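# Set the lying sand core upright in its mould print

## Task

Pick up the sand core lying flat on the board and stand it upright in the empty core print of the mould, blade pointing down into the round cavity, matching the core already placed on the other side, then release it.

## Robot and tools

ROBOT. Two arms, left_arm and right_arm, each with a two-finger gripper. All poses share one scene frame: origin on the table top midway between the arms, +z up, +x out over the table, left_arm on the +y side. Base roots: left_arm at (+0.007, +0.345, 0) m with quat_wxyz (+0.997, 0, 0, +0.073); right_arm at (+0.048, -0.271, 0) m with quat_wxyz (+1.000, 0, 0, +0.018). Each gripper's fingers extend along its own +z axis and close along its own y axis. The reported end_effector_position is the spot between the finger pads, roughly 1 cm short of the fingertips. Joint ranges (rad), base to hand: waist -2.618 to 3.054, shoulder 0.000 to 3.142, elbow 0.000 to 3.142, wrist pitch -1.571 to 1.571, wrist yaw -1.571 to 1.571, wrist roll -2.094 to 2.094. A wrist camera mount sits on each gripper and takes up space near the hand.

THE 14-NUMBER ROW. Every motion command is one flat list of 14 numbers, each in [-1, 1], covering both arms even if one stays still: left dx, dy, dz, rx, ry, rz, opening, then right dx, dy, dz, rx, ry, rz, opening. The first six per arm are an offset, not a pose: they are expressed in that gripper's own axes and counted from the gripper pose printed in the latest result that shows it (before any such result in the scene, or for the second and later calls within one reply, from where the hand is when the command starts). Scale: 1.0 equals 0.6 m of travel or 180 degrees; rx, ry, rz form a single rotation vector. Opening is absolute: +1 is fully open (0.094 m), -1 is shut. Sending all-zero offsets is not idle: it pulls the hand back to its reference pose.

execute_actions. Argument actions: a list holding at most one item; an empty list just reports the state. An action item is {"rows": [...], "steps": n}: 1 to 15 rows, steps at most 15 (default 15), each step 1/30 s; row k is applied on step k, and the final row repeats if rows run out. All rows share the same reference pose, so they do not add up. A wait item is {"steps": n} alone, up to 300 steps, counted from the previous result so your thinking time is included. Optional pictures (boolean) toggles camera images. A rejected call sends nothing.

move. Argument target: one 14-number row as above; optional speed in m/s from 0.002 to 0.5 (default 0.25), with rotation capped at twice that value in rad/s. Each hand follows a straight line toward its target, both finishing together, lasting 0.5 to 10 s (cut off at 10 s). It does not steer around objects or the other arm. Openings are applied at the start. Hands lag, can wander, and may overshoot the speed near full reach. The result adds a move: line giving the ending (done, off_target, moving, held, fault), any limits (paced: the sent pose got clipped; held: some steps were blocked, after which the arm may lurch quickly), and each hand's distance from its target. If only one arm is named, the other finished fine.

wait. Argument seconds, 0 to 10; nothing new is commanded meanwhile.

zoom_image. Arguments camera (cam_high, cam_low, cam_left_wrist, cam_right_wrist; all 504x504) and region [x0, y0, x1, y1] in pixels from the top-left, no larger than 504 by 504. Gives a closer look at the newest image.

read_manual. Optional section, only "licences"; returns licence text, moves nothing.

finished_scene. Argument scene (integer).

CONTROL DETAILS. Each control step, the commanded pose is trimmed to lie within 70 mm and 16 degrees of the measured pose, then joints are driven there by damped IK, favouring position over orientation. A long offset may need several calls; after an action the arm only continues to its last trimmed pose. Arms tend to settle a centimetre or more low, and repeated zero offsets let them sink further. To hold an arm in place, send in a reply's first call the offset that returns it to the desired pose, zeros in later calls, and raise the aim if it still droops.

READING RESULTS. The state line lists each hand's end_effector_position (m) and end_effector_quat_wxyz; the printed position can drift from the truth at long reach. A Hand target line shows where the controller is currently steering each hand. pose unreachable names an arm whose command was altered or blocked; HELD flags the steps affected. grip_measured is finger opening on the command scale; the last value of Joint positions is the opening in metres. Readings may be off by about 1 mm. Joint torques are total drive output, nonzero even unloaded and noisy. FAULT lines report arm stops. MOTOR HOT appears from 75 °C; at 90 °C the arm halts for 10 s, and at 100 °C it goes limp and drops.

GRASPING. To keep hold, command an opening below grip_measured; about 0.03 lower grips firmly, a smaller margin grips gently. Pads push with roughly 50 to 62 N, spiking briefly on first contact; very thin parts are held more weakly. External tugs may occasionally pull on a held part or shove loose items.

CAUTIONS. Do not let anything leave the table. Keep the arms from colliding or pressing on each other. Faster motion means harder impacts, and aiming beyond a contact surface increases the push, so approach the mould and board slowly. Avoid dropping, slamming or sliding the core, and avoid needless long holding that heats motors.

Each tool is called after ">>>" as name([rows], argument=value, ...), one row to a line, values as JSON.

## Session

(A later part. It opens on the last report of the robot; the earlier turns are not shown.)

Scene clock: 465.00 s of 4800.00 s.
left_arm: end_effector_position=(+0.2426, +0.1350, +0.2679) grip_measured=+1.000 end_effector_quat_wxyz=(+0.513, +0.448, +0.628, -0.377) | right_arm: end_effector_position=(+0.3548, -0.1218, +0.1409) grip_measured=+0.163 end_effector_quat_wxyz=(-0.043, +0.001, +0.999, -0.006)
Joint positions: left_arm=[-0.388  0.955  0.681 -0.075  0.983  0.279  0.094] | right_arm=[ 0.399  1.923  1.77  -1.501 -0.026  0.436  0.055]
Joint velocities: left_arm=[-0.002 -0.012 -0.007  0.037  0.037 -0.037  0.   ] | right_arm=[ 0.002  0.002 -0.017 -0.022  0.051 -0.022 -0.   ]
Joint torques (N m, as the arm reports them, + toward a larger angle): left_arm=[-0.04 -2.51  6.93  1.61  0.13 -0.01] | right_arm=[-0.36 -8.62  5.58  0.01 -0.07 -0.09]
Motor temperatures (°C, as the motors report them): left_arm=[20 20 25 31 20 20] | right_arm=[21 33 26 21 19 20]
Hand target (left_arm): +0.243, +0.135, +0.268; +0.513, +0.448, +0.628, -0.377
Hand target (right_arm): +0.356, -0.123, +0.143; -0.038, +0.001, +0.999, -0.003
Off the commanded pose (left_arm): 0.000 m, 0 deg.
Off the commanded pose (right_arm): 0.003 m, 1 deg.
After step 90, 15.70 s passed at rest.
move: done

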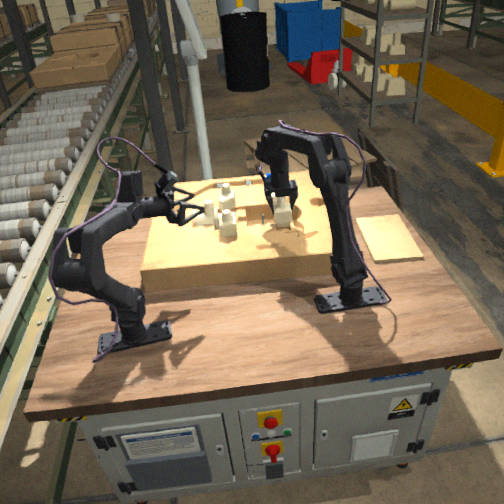

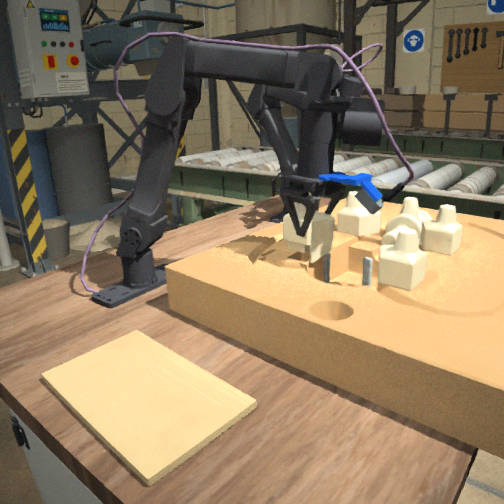

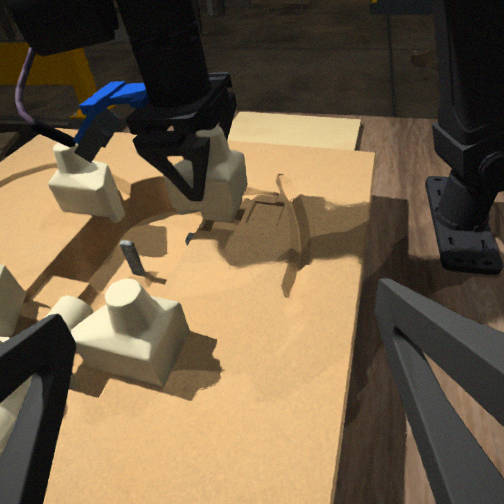

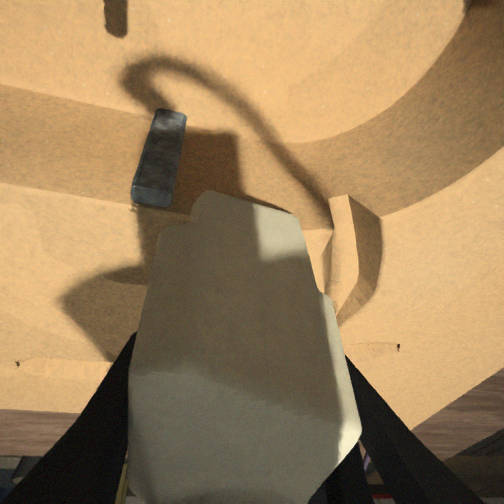

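>>> move(target=[0,0,0,0,0,0,1.0, -0.007,-0.0058,0.0108,-0.0021,-0.0046,0.003,0.13], speed=0.015)

>>> zoom_image(camera="cam_left_wrist", region=[140, 130, 290, 280])

>>> zoom_image(camera="cam_low", region=[260, 180, 380, 300])

>>> zoom_image(camera="cam_high", region=[245, 180, 325, 250])

Scene clock: 476.33 s of 4800.00 s.
left_arm: end_effector_position=(+0.2426, +0.1350, +0.2679) grip_measured=+1.000 end_effector_quat_wxyz=(+0.513, +0.448, +0.628, -0.377) | right_arm: end_effector_position=(+0.3559, -0.1213, +0.1319) grip_measured=+0.163 end_effector_quat_wxyz=(-0.042, +0.001, +0.999, -0.005)
Joint positions: left_arm=[-0.388  0.955  0.681 -0.075  0.983  0.279  0.094] | right_arm=[ 0.399  1.923  1.735 -1.463 -0.026  0.436  0.055]
Joint velocities: left_arm=[-0.002 -0.007 -0.002 -0.022 -0.066 -0.051  0.   ] | right_arm=[-0.022  0.007 -0.022  0.022 -0.007  0.022 -0.001]
Joint torques (N m, as the arm reports them, + toward a larger angle): left_arm=[-0.02 -2.52  7.04  1.62  0.13  0.  ] | right_arm=[-0.97 -8.67  5.63  0.02 -0.03 -0.08]
Motor temperatures (°C, as the motors report them): left_arm=[20 20 25 31 20 20] | right_arm=[21 34 25 20 19 20]
Hand target (left_arm): +0.243, +0.135, +0.268; +0.513, +0.448, +0.628, -0.377
Hand target (right_arm): +0.359, -0.125, +0.134; -0.036, +0.005, +0.999, -0.003
Off the commanded pose (left_arm): 0.000 m, 0 deg.
Off the commanded pose (right_arm): 0.005 m, 1 deg.
After step 90, 7.53 s passed at rest.
move: done

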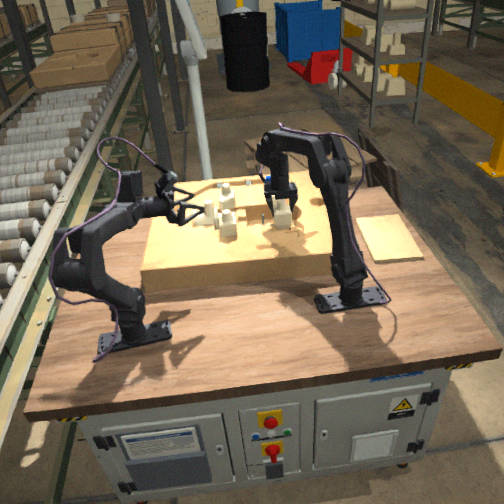

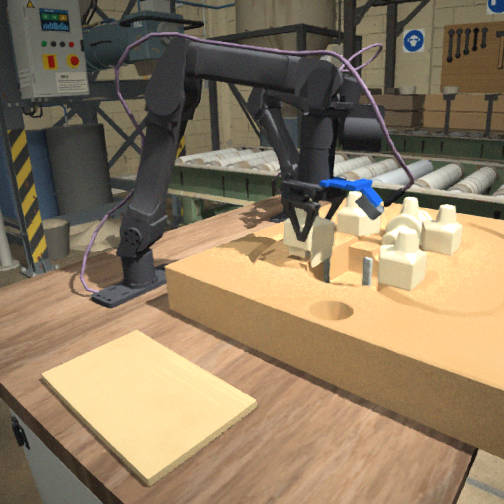

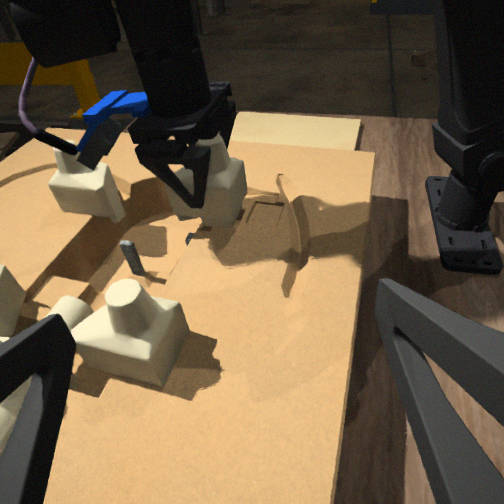

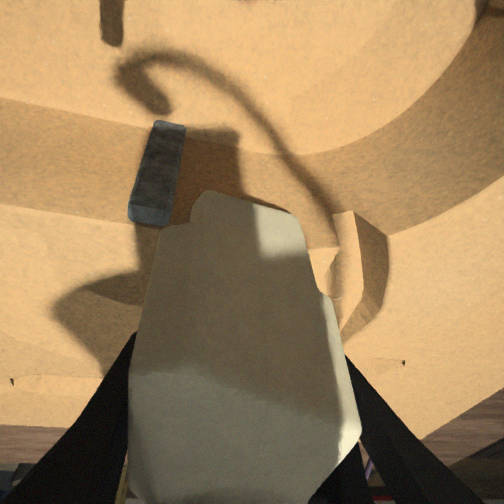

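Region (140, 130, 290, 280) of cam_left_wrist's 504x504 image, scaled by 3.360, with more detail than that image has.

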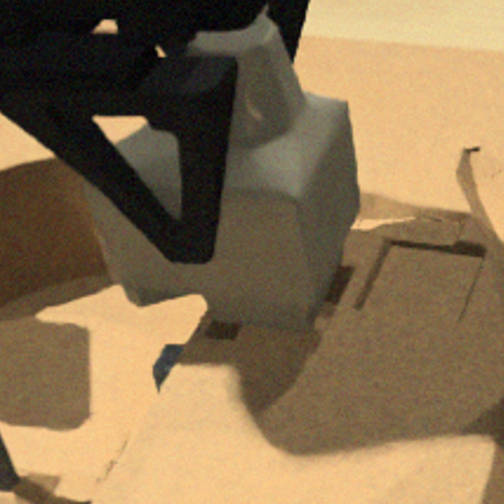

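Region (260, 180, 380, 300) of cam_low's 504x504 image, scaled by 4.200, with more detail than that image has.

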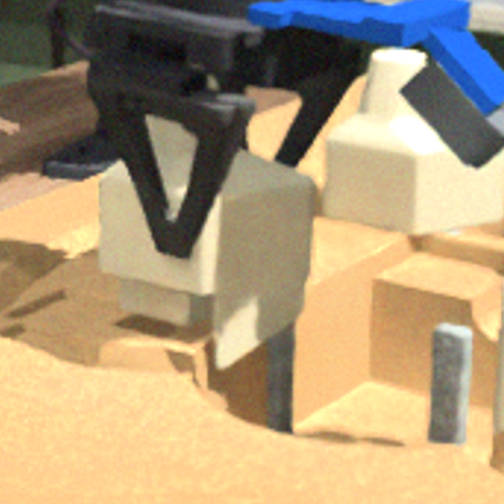

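Region (245, 180, 325, 250) of cam_high's 504x504 image, scaled by 6.300, with more detail than that image has; it fills the top 441 rows of this view, and the rest is white.

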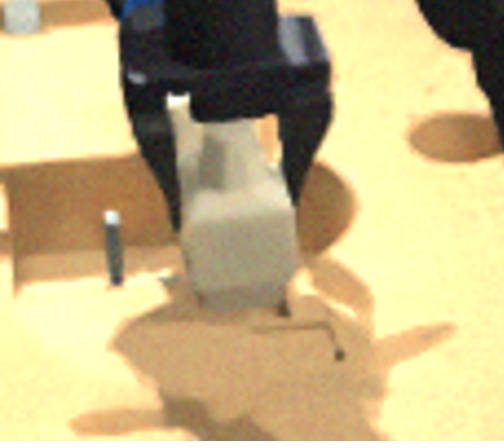

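>>> move(target=[0,0,0,0,0,0,1.0, -0.0038,-0.0023,0.0161,-0.0017,-0.0038,0.002,0.13], speed=0.012)

>>> zoom_image(camera="cam_left_wrist", region=[140, 130, 290, 280])

>>> zoom_image(camera="cam_low", region=[260, 180, 380, 300])

Scene clock: 485.43 s of 4800.00 s.
left_arm: end_effector_position=(+0.2426, +0.1350, +0.2679) grip_measured=+1.000 end_effector_quat_wxyz=(+0.513, +0.448, +0.628, -0.377) | right_arm: end_effector_position=(+0.3559, -0.1213, +0.1196) grip_measured=+0.163 end_effector_quat_wxyz=(-0.043, +0.001, +0.999, -0.005)
Joint positions: left_arm=[-0.388  0.955  0.681 -0.075  0.983  0.279  0.094] | right_arm=[ 0.399  1.923  1.686 -1.415 -0.026  0.436  0.055]
Joint velocities: left_arm=[-0.002 -0.012 -0.002 -0.022 -0.007 -0.095  0.   ] | right_arm=[ 0.002 -0.002  0.017 -0.037  0.081 -0.007 -0.002]
Joint torques (N m, as the arm reports them, + toward a larger angle): left_arm=[ 0.01 -2.58  7.11  1.63  0.16  0.02] | right_arm=[-0.28 -8.75  5.57  0.02 -0.06 -0.03]
Motor temperatures (°C, as the motors report them): left_arm=[20 20 25 31 20 20] | right_arm=[21 34 25 20 19 20]
Hand target (left_arm): +0.243, +0.135, +0.268; +0.513, +0.448, +0.628, -0.377
Hand target (right_arm): +0.357, -0.123, +0.122; -0.036, +0.004, +0.999, -0.003
Off the commanded pose (left_arm): 0.000 m, 0 deg.
Off the commanded pose (right_arm): 0.003 m, 1 deg.
After step 90, 5.03 s passed at rest.
move: done

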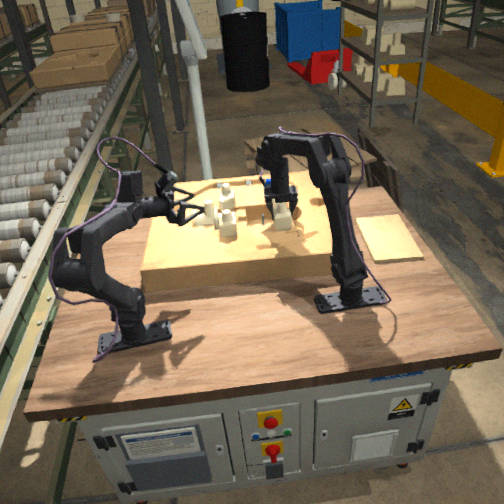

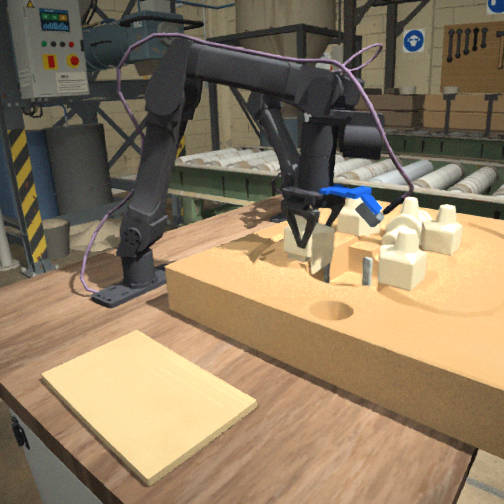

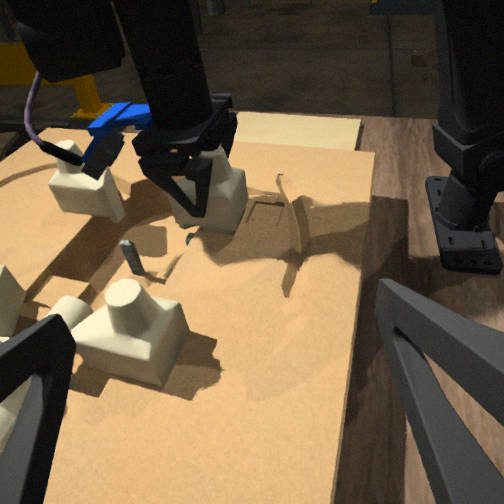

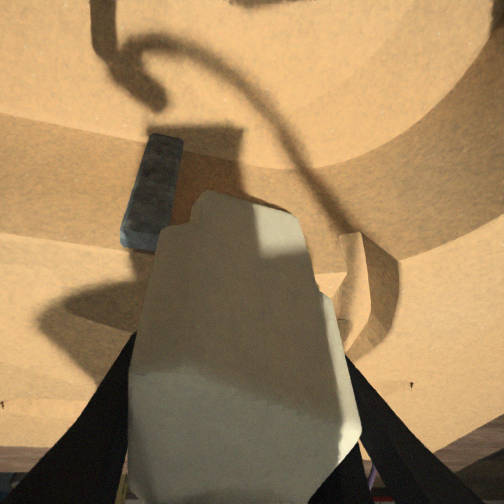

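Region (140, 130, 290, 280) of cam_left_wrist's 504x504 image, scaled by 3.360, with more detail than that image has.

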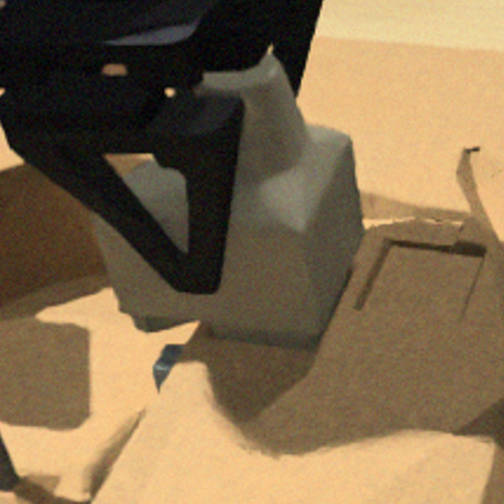

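Region (260, 180, 380, 300) of cam_low's 504x504 image, scaled by 4.200, with more detail than that image has.

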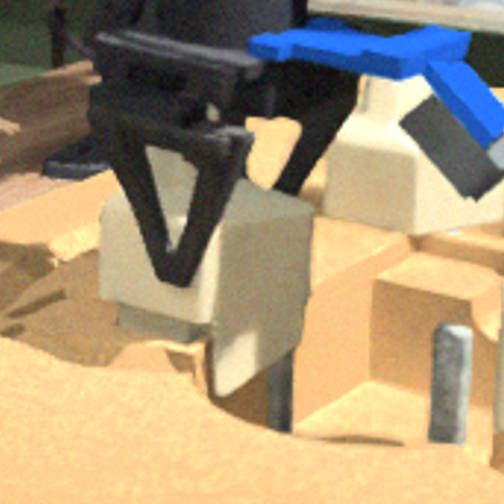

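>>> move(target=[0,0,0,0,0,0,1.0, -0.0030,-0.0023,0.0135,-0.0017,-0.0038,0.002,0.13], speed=0.01)

>>> zoom_image(camera="cam_left_wrist", region=[140, 130, 290, 280])

>>> zoom_image(camera="cam_low", region=[260, 180, 380, 300])

Scene clock: 491.30 s of 4800.00 s.
left_arm: end_effector_position=(+0.2426, +0.1350, +0.2679) grip_measured=+1.000 end_effector_quat_wxyz=(+0.513, +0.448, +0.628, -0.377) | right_arm: end_effector_position=(+0.3562, -0.1216, +0.1104) grip_measured=+0.163 end_effector_quat_wxyz=(-0.042, +0.001, +0.999, -0.006)
Joint positions: left_arm=[-0.388  0.955  0.681 -0.075  0.983  0.279  0.094] | right_arm=[ 0.399  1.923  1.649 -1.378 -0.024  0.436  0.055]
Joint velocities: left_arm=[ 0.002 -0.002  0.007 -0.007 -0.007  0.037  0.   ] | right_arm=[-0.017  0.002 -0.012 -0.007  0.022 -0.037 -0.001]
Joint torques (N m, as the arm reports them, + toward a larger angle): left_arm=[-0.01 -2.63  7.    1.66  0.12  0.  ] | right_arm=[-0.32 -8.67  5.28  0.08 -0.08 -0.01]
Motor temperatures (°C, as the motors report them): left_arm=[20 20 26 31 20 20] | right_arm=[21 34 25 20 19 20]
Hand target (left_arm): +0.243, +0.135, +0.268; +0.513, +0.448, +0.628, -0.377
Hand target (right_arm): +0.357, -0.123, +0.111; -0.037, +0.004, +0.999, -0.003
Off the commanded pose (left_arm): 0.000 m, 0 deg.
Off the commanded pose (right_arm): 0.002 m, 1 deg.
After step 90, 1.80 s passed at rest.
move: done

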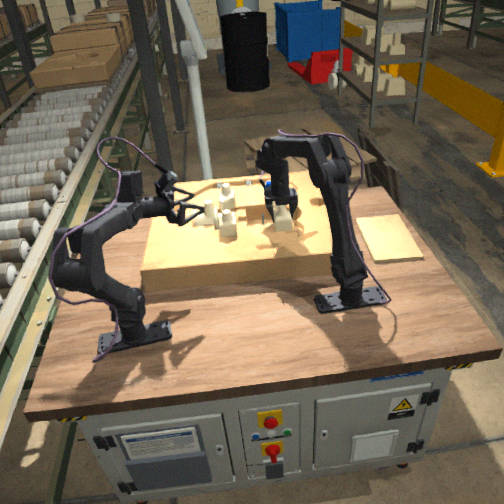

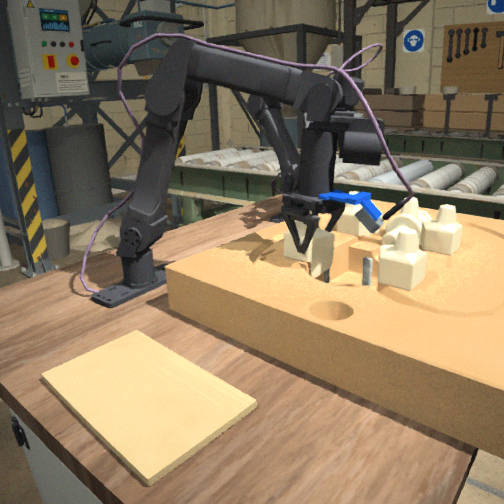

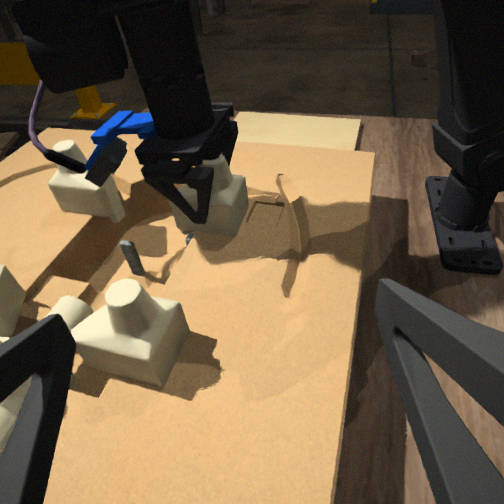

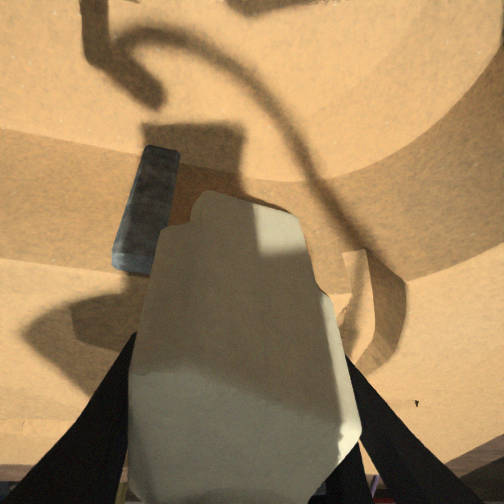

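Region (140, 130, 290, 280) of cam_left_wrist's 504x504 image, scaled by 3.360, with more detail than that image has.

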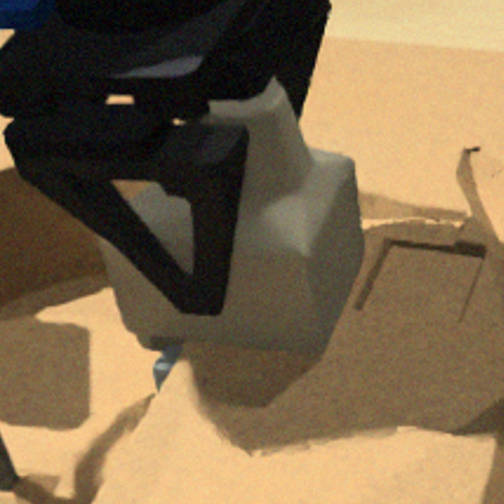

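Region (260, 180, 380, 300) of cam_low's 504x504 image, scaled by 4.200, with more detail than that image has.

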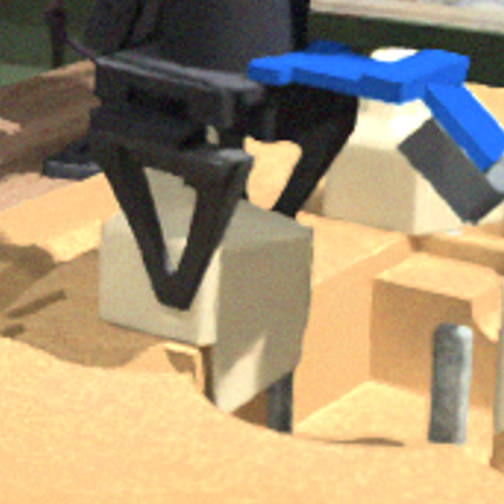

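>>> move(target=[0,0,0,0,0,0,1.0, -0.0018,-0.0030,0.0035,-0.0017,-0.0038,0.002,0.13], speed=0.008)

>>> zoom_image(camera="cam_low", region=[260, 180, 380, 300])

Scene clock: 495.00 s of 4800.00 s.
left_arm: end_effector_position=(+0.2426, +0.1350, +0.2679) grip_measured=+1.000 end_effector_quat_wxyz=(+0.513, +0.448, +0.628, -0.377) | right_arm: end_effector_position=(+0.3561, -0.1217, +0.1099) grip_measured=+0.163 end_effector_quat_wxyz=(-0.042, +0.001, +0.999, -0.006)
Joint positions: left_arm=[-0.388  0.955  0.681 -0.075  0.983  0.279  0.094] | right_arm=[ 0.399  1.923  1.647 -1.376 -0.024  0.436  0.055]
Joint velocities: left_arm=[-0.002 -0.007  0.002 -0.022  0.022  0.037  0.   ] | right_arm=[-0.002  0.042 -0.002  0.007 -0.037 -0.022 -0.   ]
Joint torques (N m, as the arm reports them, + toward a larger angle): left_arm=[-0.01 -2.6   6.92  1.63  0.13 -0.01] | right_arm=[-0.42 -8.79  4.23  0.17 -0.04 -0.01]
Motor temperatures (°C, as the motors report them): left_arm=[20 20 26 31 20 20] | right_arm=[21 34 25 20 19 20]
Hand target (left_arm): +0.243, +0.135, +0.268; +0.513, +0.448, +0.628, -0.377
Hand target (right_arm): +0.357, -0.123, +0.108; -0.036, +0.004, +0.999, -0.004
Off the commanded pose (left_arm): 0.000 m, 0 deg.
Off the commanded pose (right_arm): 0.003 m, 1 deg.
move: done

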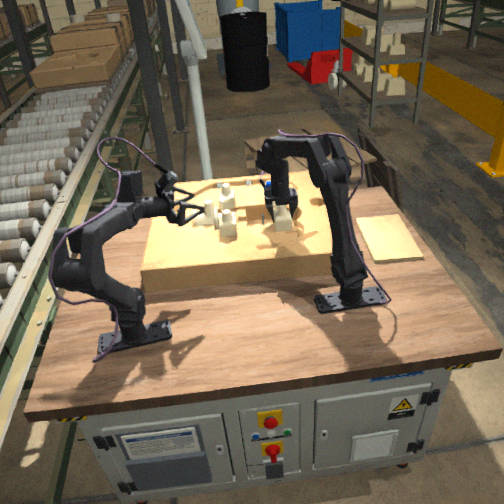

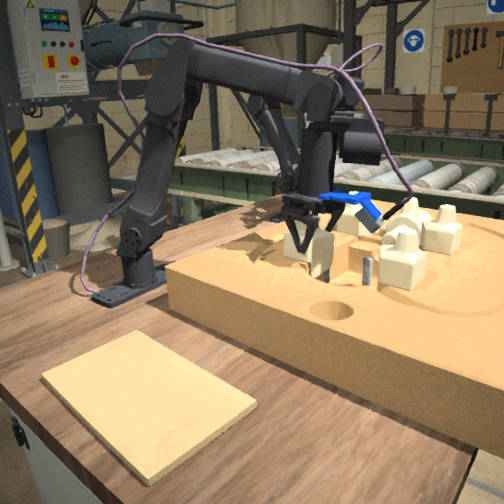

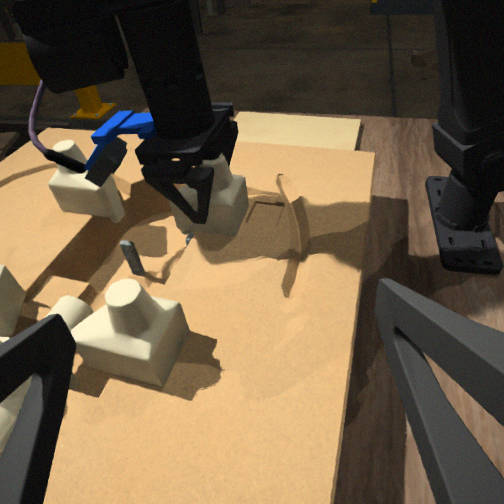

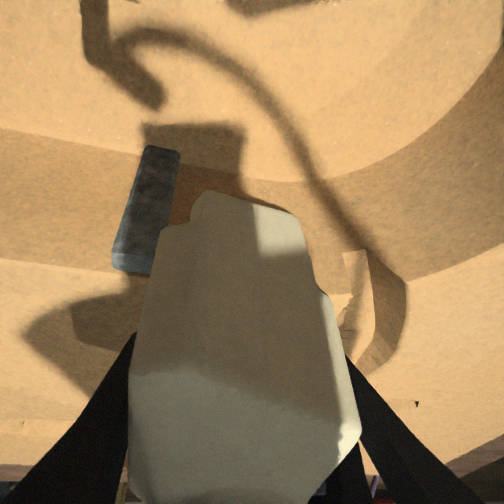

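Region (260, 180, 380, 300) of cam_low's 504x504 image, scaled by 4.200, with more detail than that image has.

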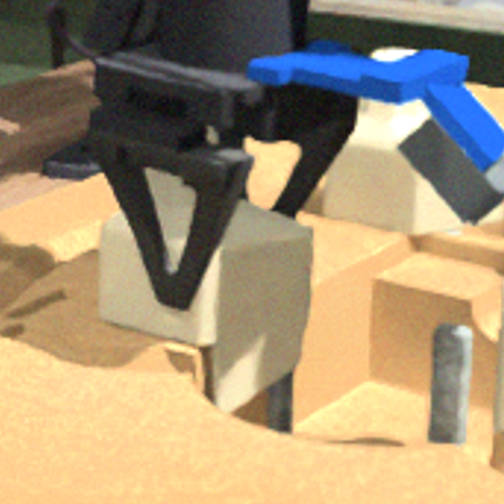

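>>> execute_actions([
  {"rows": [[0,0,0,0,0,0,1.0, 0,0,-0.006,0,0,0,0.13],[0,0,0,0,0,0,1.0, 0,0,-0.006,0,0,0,0.14],[0,0,0,0,0,0,1.0, 0,0,-0.006,0,0,0,0.15],[0,0,0,0,0,0,1.0, 0,0,-0.006,0,0,0,0.16],[0,0,0,0,0,0,1.0, 0,0,-0.006,0,0,0,0.17],[0,0,0,0,0,0,1.0, 0,0,-0.006,0,0,0,0.18],[0,0,0,0,0,0,1.0, 0,0,-0.006,0,0,0,0.2],[0,0,0,0,0,0,1.0, 0,0,-0.006,0,0,0,0.24],[0,0,0,0,0,0,1.0, 0,0,-0.006,0,0,0,0.3],[0,0,0,0,0,0,1.0, 0,0,-0.006,0,0,0,0.38],[0,0,0,0,0,0,1.0, 0,0,-0.006,0,0,0,0.46],[0,0,0,0,0,0,1.0, 0,0,-0.006,0,0,0,0.54],[0,0,0,0,0,0,1.0, 0,0,-0.006,0,0,0,0.62],[0,0,0,0,0,0,1.0, 0,0,-0.006,0,0,0,0.7],[0,0,0,0,0,0,1.0, 0,0,-0.006,0,0,0,0.75]], "steps": 15},
], pictures=false)

>>> move(target=[0,0,0,0,0,0,1.0, 0.012,0,-0.17,0,-0.04,0,0.75], speed=0.08)

>>> zoom_image(camera="cam_low", region=[250, 170, 450, 320])

>>> zoom_image(camera="cam_left_wrist", region=[40, 100, 290, 300])

Scene clock: 505.07 s of 4800.00 s.
left_arm: end_effector_position=(+0.2426, +0.1350, +0.2679) grip_measured=+1.000 end_effector_quat_wxyz=(+0.513, +0.448, +0.628, -0.377) | right_arm: end_effector_position=(+0.3547, -0.1225, +0.1100) grip_measured=+0.721 end_effector_quat_wxyz=(-0.045, +0.001, +0.999, -0.008)
Joint positions: left_arm=[-0.388  0.955  0.681 -0.075  0.983  0.279  0.094] | right_arm=[ 0.399  1.923  1.647 -1.383 -0.023  0.436  0.081]
Joint velocities: left_arm=[ 0.017  0.007  0.017  0.051 -0.022  0.007  0.   ] | right_arm=[-0.002  0.007 -0.002 -0.051 -0.037 -0.022  0.056]
Joint torques (N m, as the arm reports them, + toward a larger angle): left_arm=[ 0.03 -2.6   6.81  1.61  0.11  0.03] | right_arm=[ 0.01 -7.9   7.1  -0.07 -0.1  -0.05]
Motor temperatures (°C, as the motors report them): left_arm=[20 20 26 31 20 20] | right_arm=[21 34 25 20 19 20]
Hand target (left_arm): +0.243, +0.135, +0.268; +0.513, +0.448, +0.628, -0.377
Hand target (right_arm): +0.356, -0.122, +0.113; -0.042, +0.001, +0.999, -0.006
Off the commanded pose (left_arm): 0.000 m, 0 deg.
Off the commanded pose (right_arm): 0.004 m, 0 deg.
Steps of this call (steps 1 to 90: nothing new was sent; then 6.57 s passed at rest; steps 91 to 105: all 15 steps of this action). Readings (end_effector_position):
91: left_arm (+0.2426, +0.1350, +0.2679) | right_arm (+0.3561, -0.1217, +0.1099)
92: left_arm (+0.2426, +0.1350, +0.2679) | right_arm (+0.3561, -0.1217, +0.1099)
94: left_arm (+0.2426, +0.1350, +0.2679) | right_arm (+0.3561, -0.1217, +0.1099)
98: left_arm (+0.2426, +0.1350, +0.2679) | right_arm (+0.3552, -0.1223, +0.1100)
105: the state above

Scene clock: 506.93 s of 4800.00 s.
left_arm: end_effector_position=(+0.2426, +0.1350, +0.2679) grip_measured=+1.000 end_effector_quat_wxyz=(+0.513, +0.448, +0.628, -0.377) | right_arm: end_effector_position=(+0.3549, -0.1233, +0.1976) grip_measured=+0.748 end_effector_quat_wxyz=(+0.025, -0.000, +1.000, +0.000)
Joint positions: left_arm=[-0.388  0.955  0.681 -0.075  0.983  0.279  0.094] | right_arm=[ 0.42   1.832  1.882 -1.575  0.022  0.456  0.082]
Joint velocities: left_arm=[-0.007  0.012 -0.007  0.007 -0.007 -0.007  0.   ] | right_arm=[ 0.022 -0.002  0.007 -0.051 -0.037 -0.037 -0.001]
Joint torques (N m, as the arm reports them, + toward a larger angle): left_arm=[-0.02 -2.67  6.95  1.63  0.14 -0.02] | right_arm=[ 0.46 -8.69  7.57  0.19  0.03  0.05]
Motor temperatures (°C, as the motors report them): left_arm=[20 20 26 31 20 20] | right_arm=[21 34 25 20 19 20]
Hand target (left_arm): +0.243, +0.135, +0.268; +0.513, +0.448, +0.628, -0.377
Hand target (right_arm): +0.355, -0.122, +0.211; +0.046, -0.000, +0.999, +0.005
Off the commanded pose (left_arm): 0.000 m, 0 deg.
Off the commanded pose (right_arm): 0.015 m, 1 deg.
joint sent to its limit (right arm) — the command would take joint 4 (wrist pitch) past its lower limit, so that joint was sent only as far as its limit.
move: off_target (right_arm)

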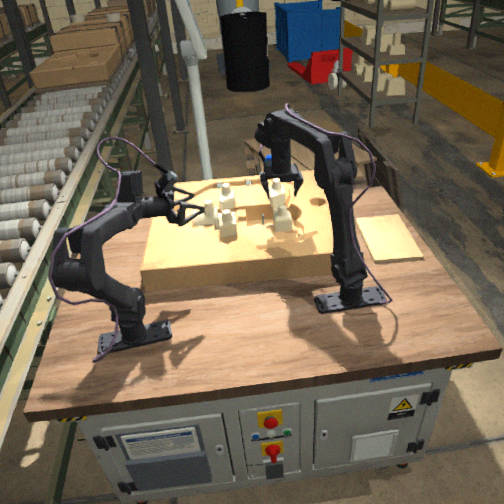

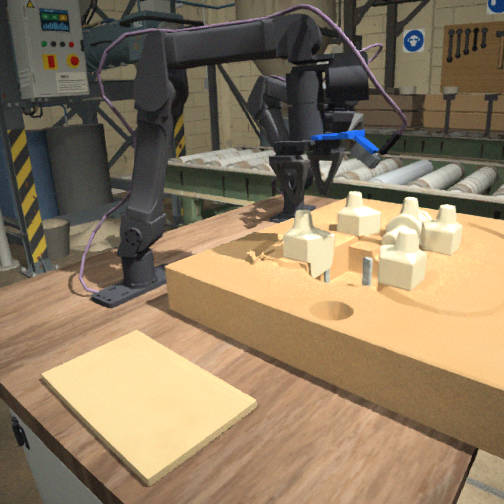

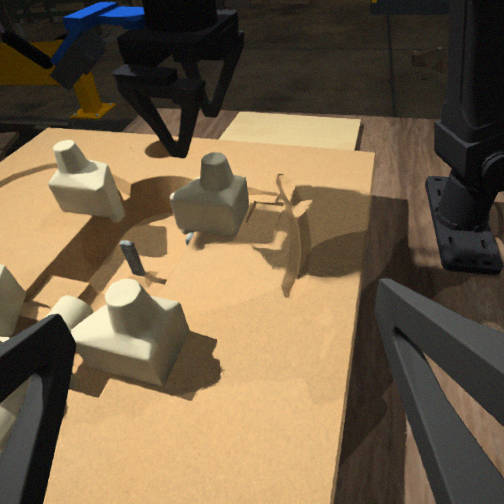

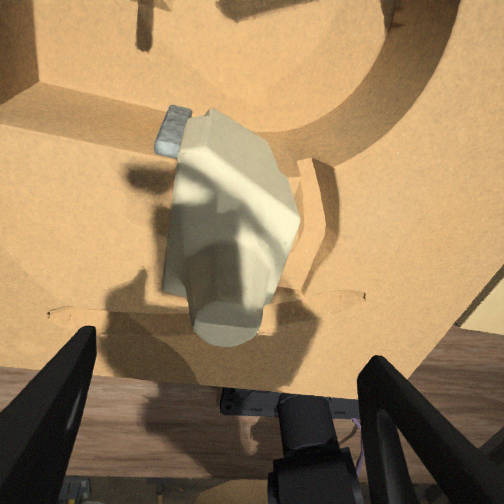

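Region (250, 170, 450, 320) of cam_low's 504x504 image, scaled by 2.520, with more detail than that image has; it fills the top 378 rows of this view, and the rest is white.

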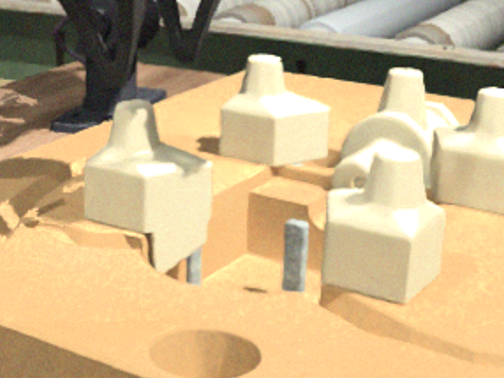

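Region (40, 100, 290, 300) of cam_left_wrist's 504x504 image, scaled by 2.016, with more detail than that image has; it fills the top 403 rows of this view, and the rest is white.

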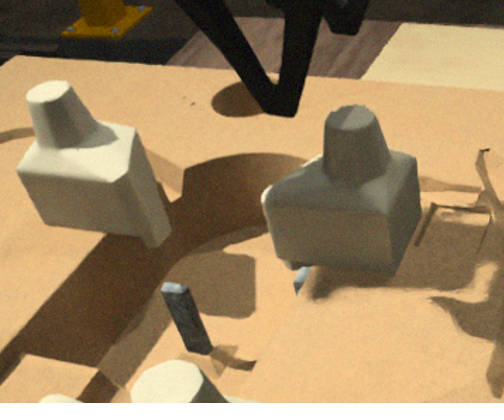

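The core is seated upright with its blade in the cavity.

>>> finished_scene(scene=1)

The scene is finished: the task was done.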